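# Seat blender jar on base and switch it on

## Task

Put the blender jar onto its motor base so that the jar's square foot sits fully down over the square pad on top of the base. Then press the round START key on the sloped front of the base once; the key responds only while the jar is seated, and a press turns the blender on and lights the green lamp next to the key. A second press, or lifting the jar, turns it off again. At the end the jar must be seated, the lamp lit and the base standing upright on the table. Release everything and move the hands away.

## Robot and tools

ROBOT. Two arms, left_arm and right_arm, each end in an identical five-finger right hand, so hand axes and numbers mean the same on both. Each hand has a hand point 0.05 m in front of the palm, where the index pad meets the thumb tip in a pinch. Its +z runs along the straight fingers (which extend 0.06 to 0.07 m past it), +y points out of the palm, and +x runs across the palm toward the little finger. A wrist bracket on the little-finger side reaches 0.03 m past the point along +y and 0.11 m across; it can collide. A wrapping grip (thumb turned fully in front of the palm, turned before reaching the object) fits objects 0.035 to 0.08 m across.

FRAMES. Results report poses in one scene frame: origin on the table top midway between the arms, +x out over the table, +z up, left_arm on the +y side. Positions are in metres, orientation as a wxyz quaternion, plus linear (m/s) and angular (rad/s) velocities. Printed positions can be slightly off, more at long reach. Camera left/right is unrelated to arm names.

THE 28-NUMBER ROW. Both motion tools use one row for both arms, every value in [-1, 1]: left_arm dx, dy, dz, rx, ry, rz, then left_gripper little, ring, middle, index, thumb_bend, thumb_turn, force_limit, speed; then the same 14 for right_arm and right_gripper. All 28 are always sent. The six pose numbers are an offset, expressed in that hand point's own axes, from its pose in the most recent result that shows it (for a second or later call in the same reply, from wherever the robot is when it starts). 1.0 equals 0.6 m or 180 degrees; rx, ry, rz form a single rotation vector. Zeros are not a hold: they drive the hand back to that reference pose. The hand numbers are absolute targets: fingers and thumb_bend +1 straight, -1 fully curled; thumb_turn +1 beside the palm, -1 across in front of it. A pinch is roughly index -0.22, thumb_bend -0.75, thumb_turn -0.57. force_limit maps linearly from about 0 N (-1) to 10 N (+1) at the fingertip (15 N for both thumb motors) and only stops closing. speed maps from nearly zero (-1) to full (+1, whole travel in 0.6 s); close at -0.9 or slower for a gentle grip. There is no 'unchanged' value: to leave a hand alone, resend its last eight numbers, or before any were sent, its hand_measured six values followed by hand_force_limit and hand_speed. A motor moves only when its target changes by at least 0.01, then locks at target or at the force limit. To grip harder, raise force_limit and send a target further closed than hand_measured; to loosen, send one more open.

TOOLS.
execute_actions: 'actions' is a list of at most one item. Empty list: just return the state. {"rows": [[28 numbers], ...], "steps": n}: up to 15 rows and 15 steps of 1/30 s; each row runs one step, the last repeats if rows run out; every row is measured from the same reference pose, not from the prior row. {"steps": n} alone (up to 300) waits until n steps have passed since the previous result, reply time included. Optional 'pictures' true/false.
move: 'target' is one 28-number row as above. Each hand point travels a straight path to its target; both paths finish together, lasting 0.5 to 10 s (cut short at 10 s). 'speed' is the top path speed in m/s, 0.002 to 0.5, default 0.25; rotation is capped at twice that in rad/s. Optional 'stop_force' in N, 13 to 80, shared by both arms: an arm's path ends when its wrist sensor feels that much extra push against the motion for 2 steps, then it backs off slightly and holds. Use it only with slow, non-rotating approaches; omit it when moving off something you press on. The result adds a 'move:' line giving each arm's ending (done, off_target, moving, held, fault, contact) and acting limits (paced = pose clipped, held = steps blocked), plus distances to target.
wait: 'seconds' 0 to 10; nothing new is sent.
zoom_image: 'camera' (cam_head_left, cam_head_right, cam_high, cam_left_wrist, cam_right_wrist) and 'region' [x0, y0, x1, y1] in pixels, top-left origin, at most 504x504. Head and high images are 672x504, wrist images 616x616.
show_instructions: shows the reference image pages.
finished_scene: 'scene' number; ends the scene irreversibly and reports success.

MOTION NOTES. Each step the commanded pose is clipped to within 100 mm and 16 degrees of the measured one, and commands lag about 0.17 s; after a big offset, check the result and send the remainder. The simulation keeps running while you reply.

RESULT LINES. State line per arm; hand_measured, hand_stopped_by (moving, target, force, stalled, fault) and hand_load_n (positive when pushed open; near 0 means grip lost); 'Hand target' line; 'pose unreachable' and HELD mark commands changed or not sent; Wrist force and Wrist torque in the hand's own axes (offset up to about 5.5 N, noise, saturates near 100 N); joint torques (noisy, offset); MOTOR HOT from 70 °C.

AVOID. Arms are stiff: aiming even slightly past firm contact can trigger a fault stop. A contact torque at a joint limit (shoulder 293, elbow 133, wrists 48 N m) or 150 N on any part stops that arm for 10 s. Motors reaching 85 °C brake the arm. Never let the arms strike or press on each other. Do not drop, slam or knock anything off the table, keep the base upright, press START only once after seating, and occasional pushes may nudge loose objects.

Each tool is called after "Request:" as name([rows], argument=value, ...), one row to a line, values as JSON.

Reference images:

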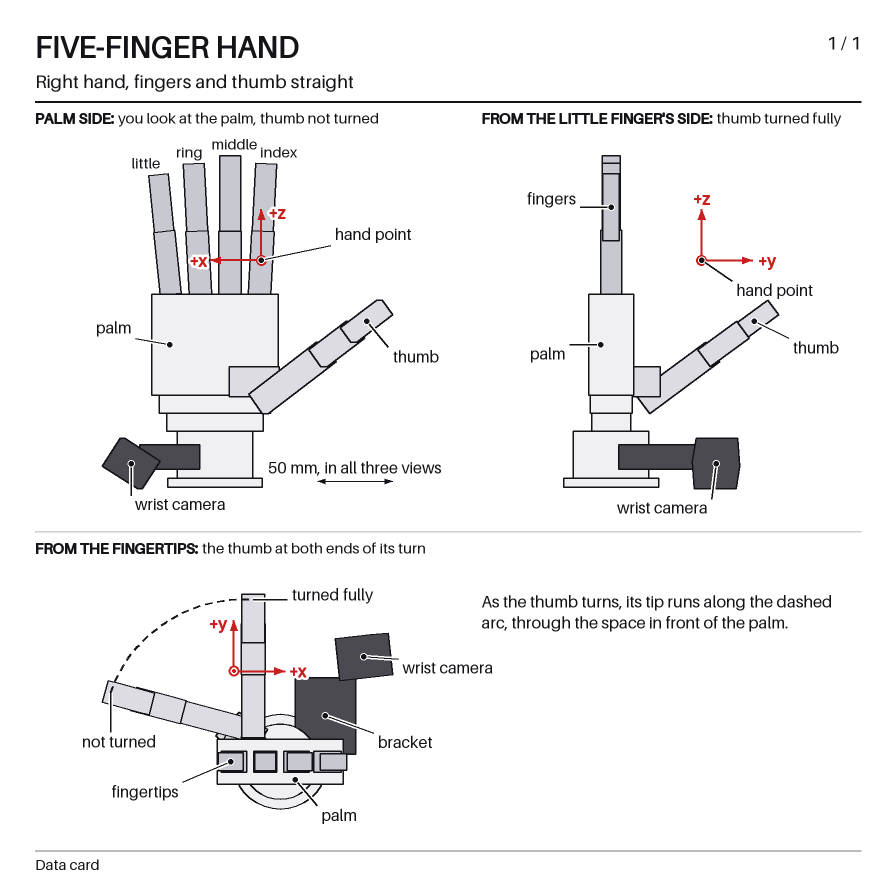

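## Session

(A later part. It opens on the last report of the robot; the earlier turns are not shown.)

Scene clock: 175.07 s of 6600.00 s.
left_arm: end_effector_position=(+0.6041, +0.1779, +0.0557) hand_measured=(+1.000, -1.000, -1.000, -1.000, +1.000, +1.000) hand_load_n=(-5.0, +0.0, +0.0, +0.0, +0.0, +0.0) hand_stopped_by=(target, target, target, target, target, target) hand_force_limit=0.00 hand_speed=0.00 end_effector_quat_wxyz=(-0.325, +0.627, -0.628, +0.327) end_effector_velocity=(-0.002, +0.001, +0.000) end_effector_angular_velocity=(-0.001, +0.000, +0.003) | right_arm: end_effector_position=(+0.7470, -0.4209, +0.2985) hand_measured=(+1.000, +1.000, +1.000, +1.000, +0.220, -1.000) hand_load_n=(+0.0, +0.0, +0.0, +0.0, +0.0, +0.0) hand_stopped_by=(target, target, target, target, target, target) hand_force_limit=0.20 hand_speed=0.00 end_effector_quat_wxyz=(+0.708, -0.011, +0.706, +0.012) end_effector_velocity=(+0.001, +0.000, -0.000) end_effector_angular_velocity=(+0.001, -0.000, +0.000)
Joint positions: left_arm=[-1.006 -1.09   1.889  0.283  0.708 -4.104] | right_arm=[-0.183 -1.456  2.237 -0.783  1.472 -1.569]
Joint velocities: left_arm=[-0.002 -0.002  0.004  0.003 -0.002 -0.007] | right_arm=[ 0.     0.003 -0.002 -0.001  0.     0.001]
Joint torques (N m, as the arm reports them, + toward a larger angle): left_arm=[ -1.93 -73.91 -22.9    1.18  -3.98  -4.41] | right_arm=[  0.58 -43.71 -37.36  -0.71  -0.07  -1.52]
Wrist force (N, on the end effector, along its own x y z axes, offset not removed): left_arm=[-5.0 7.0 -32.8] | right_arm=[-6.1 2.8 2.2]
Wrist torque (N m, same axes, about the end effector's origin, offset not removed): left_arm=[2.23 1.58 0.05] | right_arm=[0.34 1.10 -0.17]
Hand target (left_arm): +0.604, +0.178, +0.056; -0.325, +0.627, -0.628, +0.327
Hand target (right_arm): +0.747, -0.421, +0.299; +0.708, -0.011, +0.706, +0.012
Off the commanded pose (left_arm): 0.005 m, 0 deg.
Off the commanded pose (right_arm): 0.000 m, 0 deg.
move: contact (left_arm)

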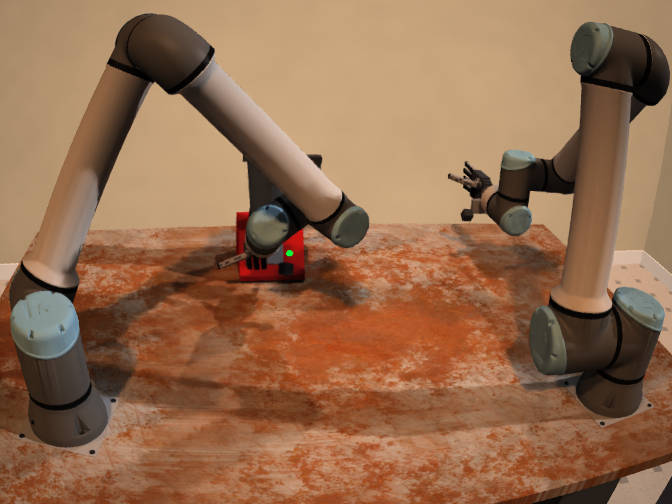

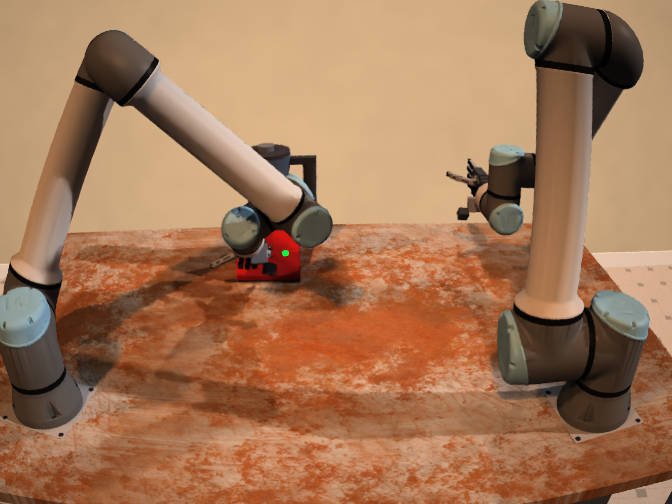

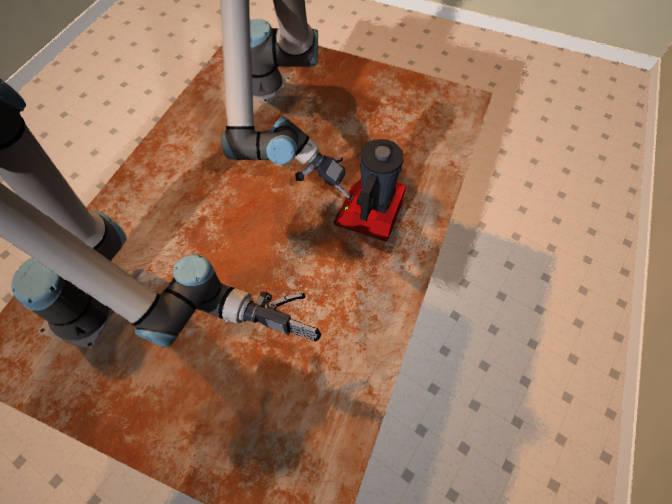

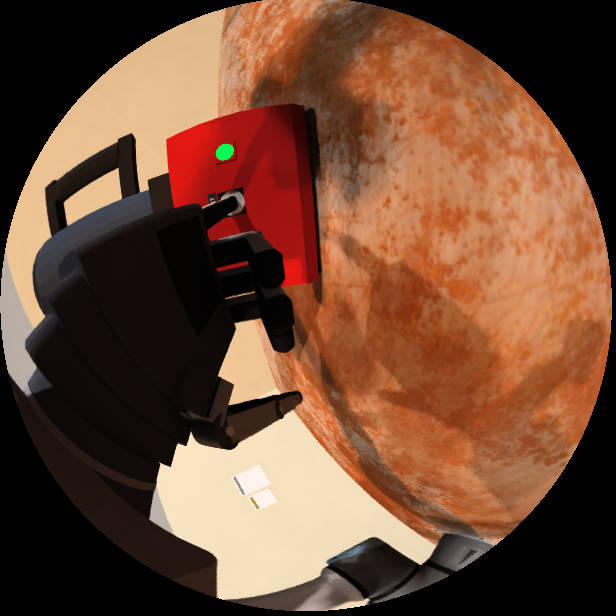

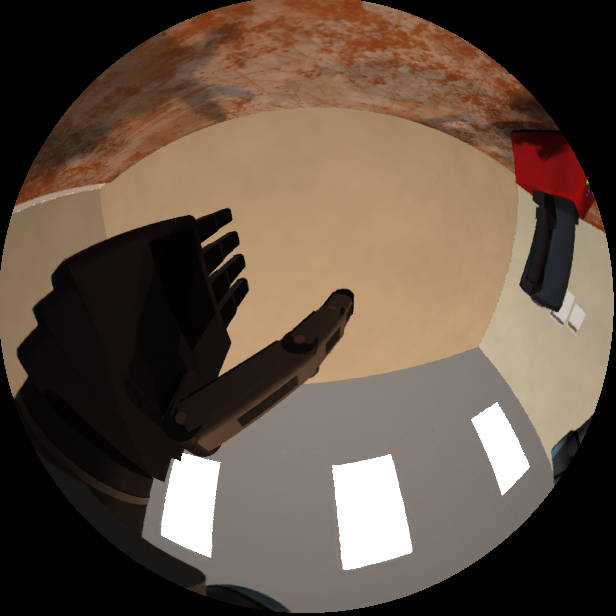

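Lamp lit. Retreat.

Request:
move(target=[-0.1,0,-0.3,0,0,0,1,-1,-1,-1,1,1,0,0, 0,0,0,0,0,0,1,1,1,1,0.22,-1,0.2,0], speed=0.2)

Scene clock: 180.93 s of 6600.00 s.
left_arm: end_effector_position=(+0.4570, +0.2382, +0.1589) hand_measured=(+1.000, -1.000, -1.000, -1.000, +1.000, +1.000) hand_load_n=(+0.0, +0.0, +0.0, +0.0, +0.0, +0.0) hand_stopped_by=(target, target, target, target, target, target) hand_force_limit=0.00 hand_speed=0.00 end_effector_quat_wxyz=(-0.325, +0.627, -0.628, +0.327) end_effector_velocity=(-0.003, -0.001, +0.002) end_effector_angular_velocity=(-0.003, -0.000, +0.001) | right_arm: end_effector_position=(+0.7470, -0.4209, +0.2985) hand_measured=(+1.000, +1.000, +1.000, +1.000, +0.220, -1.000) hand_load_n=(+0.0, +0.0, +0.0, +0.0, +0.0, +0.0) hand_stopped_by=(target, target, target, target, target, target) hand_force_limit=0.20 hand_speed=0.00 end_effector_quat_wxyz=(+0.708, -0.011, +0.706, +0.012) end_effector_velocity=(+0.001, +0.000, +0.002) end_effector_angular_velocity=(+0.001, -0.003, +0.000)
Joint positions: left_arm=[-1.258 -1.341  2.101  0.627  0.624 -4.49 ] | right_arm=[-0.183 -1.456  2.237 -0.783  1.472 -1.569]
Joint velocities: left_arm=[-0.007 -0.002  0.001  0.009 -0.001 -0.012] | right_arm=[ 0.    -0.    -0.002 -0.    -0.     0.001]
Joint torques (N m, as the arm reports them, + toward a larger angle): left_arm=[-14.31 -63.03 -23.33   4.84  -3.49  -4.09] | right_arm=[  0.44 -43.48 -37.83  -3.19   0.13   0.5 ]
Wrist force (N, on the end effector, along its own x y z axes, offset not removed): left_arm=[-2.5 3.4 -2.0] | right_arm=[-1.9 5.1 -4.8]
Wrist torque (N m, same axes, about the end effector's origin, offset not removed): left_arm=[0.63 0.07 -0.11] | right_arm=[1.20 0.68 -0.07]
Hand target (left_arm): +0.457, +0.238, +0.159; -0.325, +0.627, -0.628, +0.327
Hand target (right_arm): +0.747, -0.421, +0.299; +0.708, -0.011, +0.706, +0.012
Off the commanded pose (left_arm): 0.000 m, 0 deg.
Off the commanded pose (right_arm): 0.000 m, 0 deg.
After step 90, 1.23 s passed at rest.
move: done

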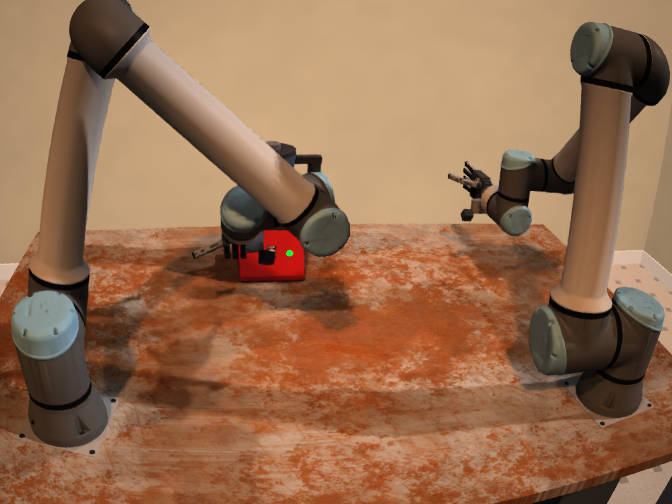

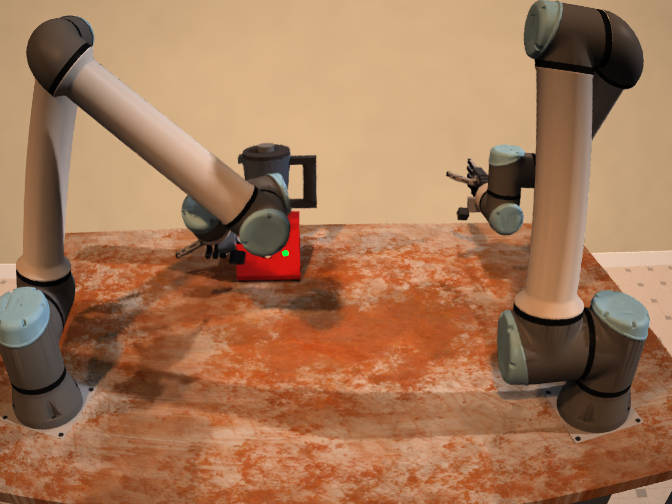

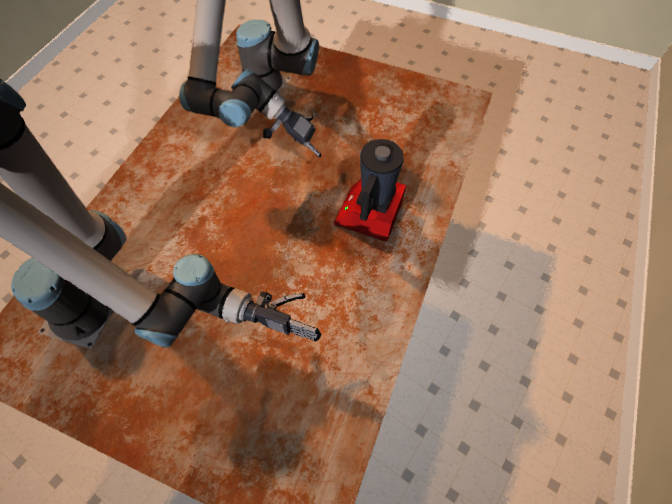

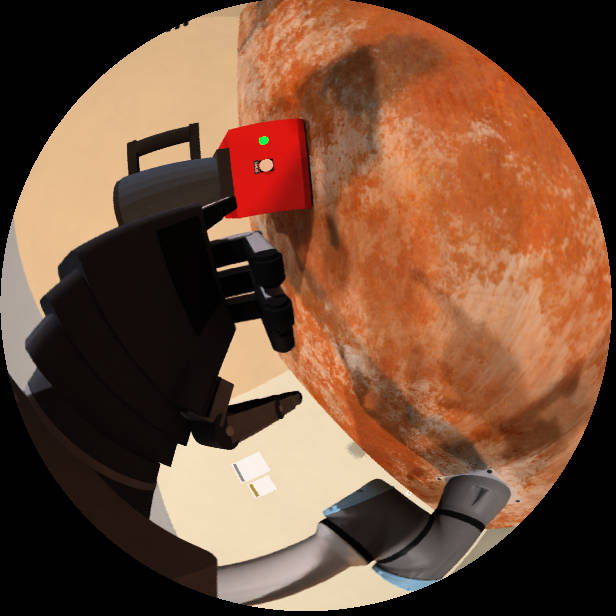

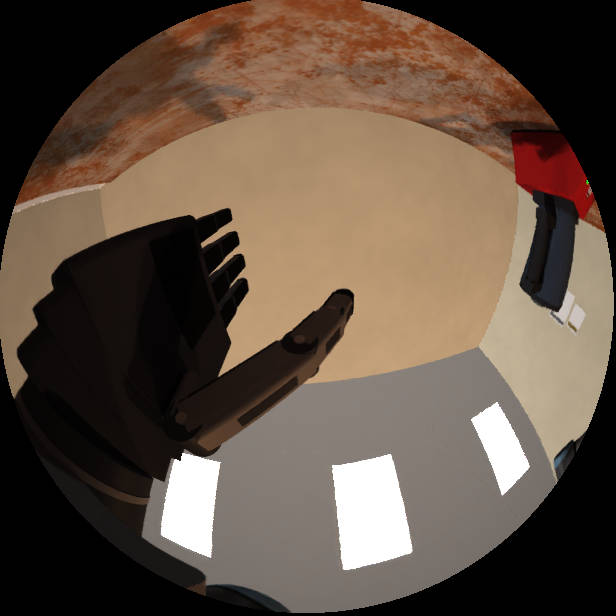

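Request:
move(target=[-0.25,-0.1,-0.05,0,0,0,1,-1,-1,-1,1,1,0,0, 0,0,0,0,0,0,1,1,1,1,0.22,-1,0.2,0], speed=0.3)

Request:
finished_scene(scene=1)

Scene clock: 185.30 s of 6600.00 s.
left_arm: end_effector_position=(+0.4675, +0.3880, +0.2252) hand_measured=(+1.000, -1.000, -1.000, -1.000, +1.000, +1.000) hand_load_n=(+0.0, +0.0, +0.0, +0.0, +0.0, +0.0) hand_stopped_by=(target, target, target, target, target, target) hand_force_limit=0.00 hand_speed=0.00 end_effector_quat_wxyz=(-0.325, +0.627, -0.628, +0.327) end_effector_velocity=(-0.000, +0.003, +0.002) end_effector_angular_velocity=(+0.001, +0.001, -0.001) | right_arm: end_effector_position=(+0.7470, -0.4209, +0.2985) hand_measured=(+1.000, +1.000, +1.000, +1.000, +0.220, -1.000) hand_load_n=(+0.0, +0.0, +0.0, +0.0, +0.0, +0.0) hand_stopped_by=(target, target, target, target, target, target) hand_force_limit=0.20 hand_speed=0.00 end_effector_quat_wxyz=(+0.708, -0.011, +0.706, +0.012) end_effector_velocity=(-0.000, -0.000, -0.001) end_effector_angular_velocity=(-0.000, +0.001, -0.001)
Joint positions: left_arm=[-1.159 -1.648  2.257  0.649  0.648 -4.329] | right_arm=[-0.183 -1.456  2.237 -0.783  1.472 -1.569]
Joint velocities: left_arm=[ 0.001 -0.007  0.002  0.004  0.002  0.002] | right_arm=[-0.    -0.     0.001  0.     0.    -0.   ]
Joint torques (N m, as the arm reports them, + toward a larger angle): left_arm=[ 19.29 -43.   -24.55   4.6    0.68   3.57] | right_arm=[  0.6  -43.03 -36.98  -1.24   0.06  -0.39]
Wrist force (N, on the end effector, along its own x y z axes, offset not removed): left_arm=[-1.8 2.2 -0.7] | right_arm=[-2.7 1.4 -2.1]
Wrist torque (N m, same axes, about the end effector's origin, offset not removed): left_arm=[0.37 -0.15 -0.06] | right_arm=[0.34 0.38 -0.21]
Hand target (left_arm): +0.468, +0.388, +0.225; -0.325, +0.627, -0.628, +0.327
Hand target (right_arm): +0.747, -0.421, +0.299; +0.708, -0.011, +0.706, +0.012
Off the commanded pose (left_arm): 0.001 m, 0 deg.
Off the commanded pose (right_arm): 0.000 m, 0 deg.
After step 90, 0.07 s passed at rest.
move: done

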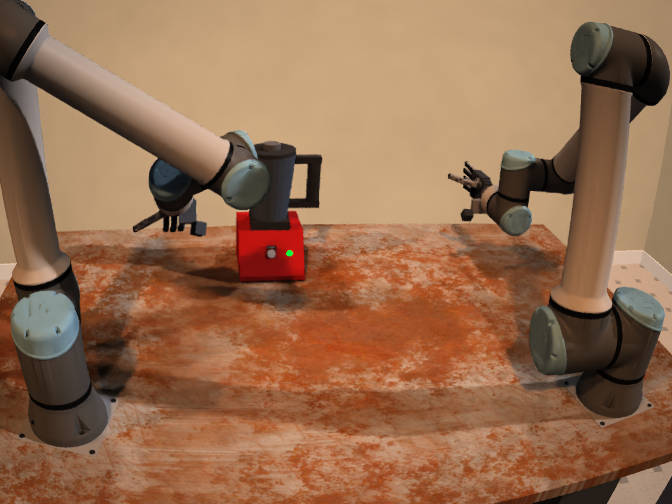

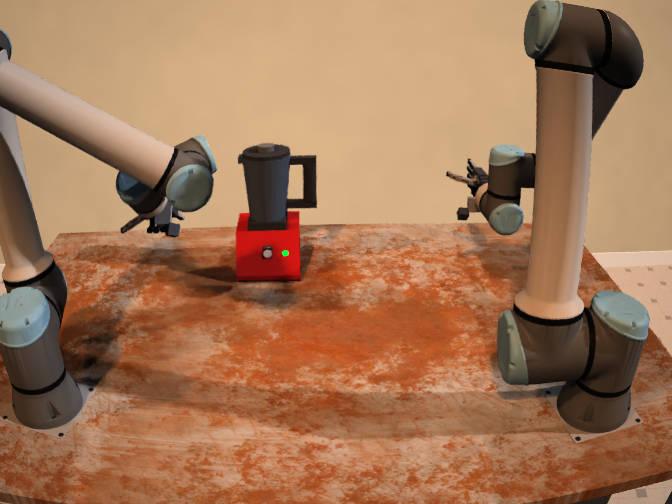

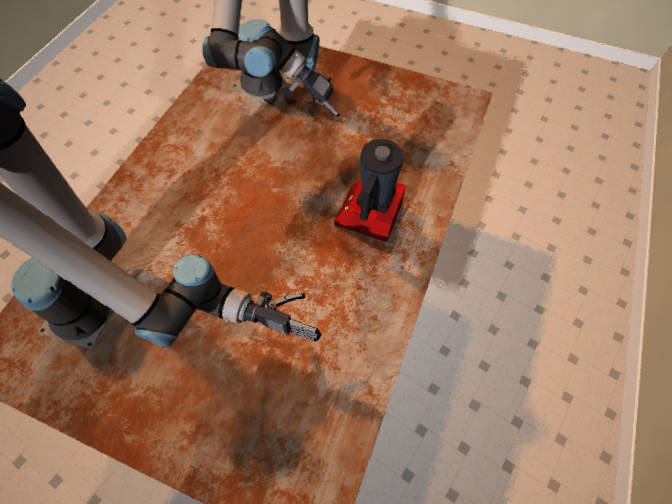

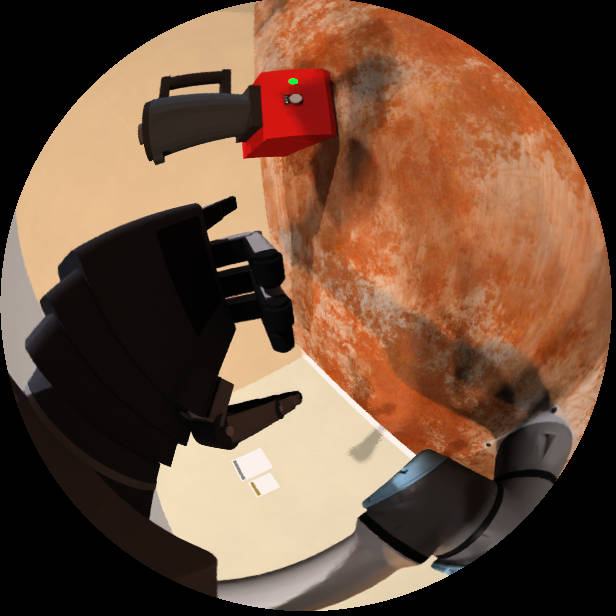

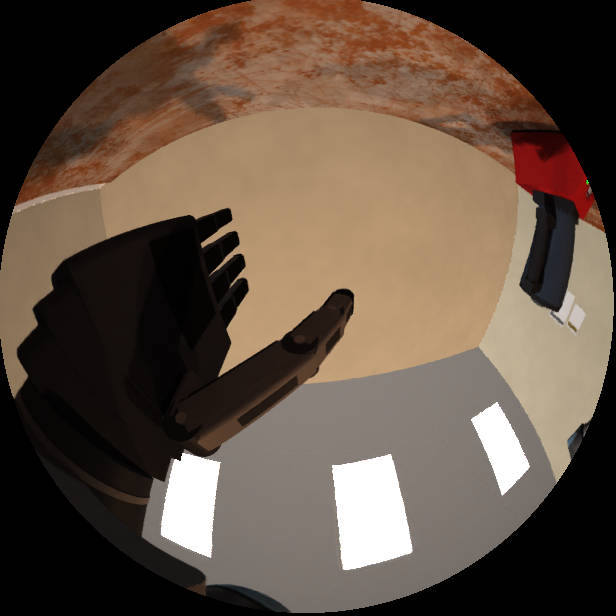

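The scene is finished: the task was done.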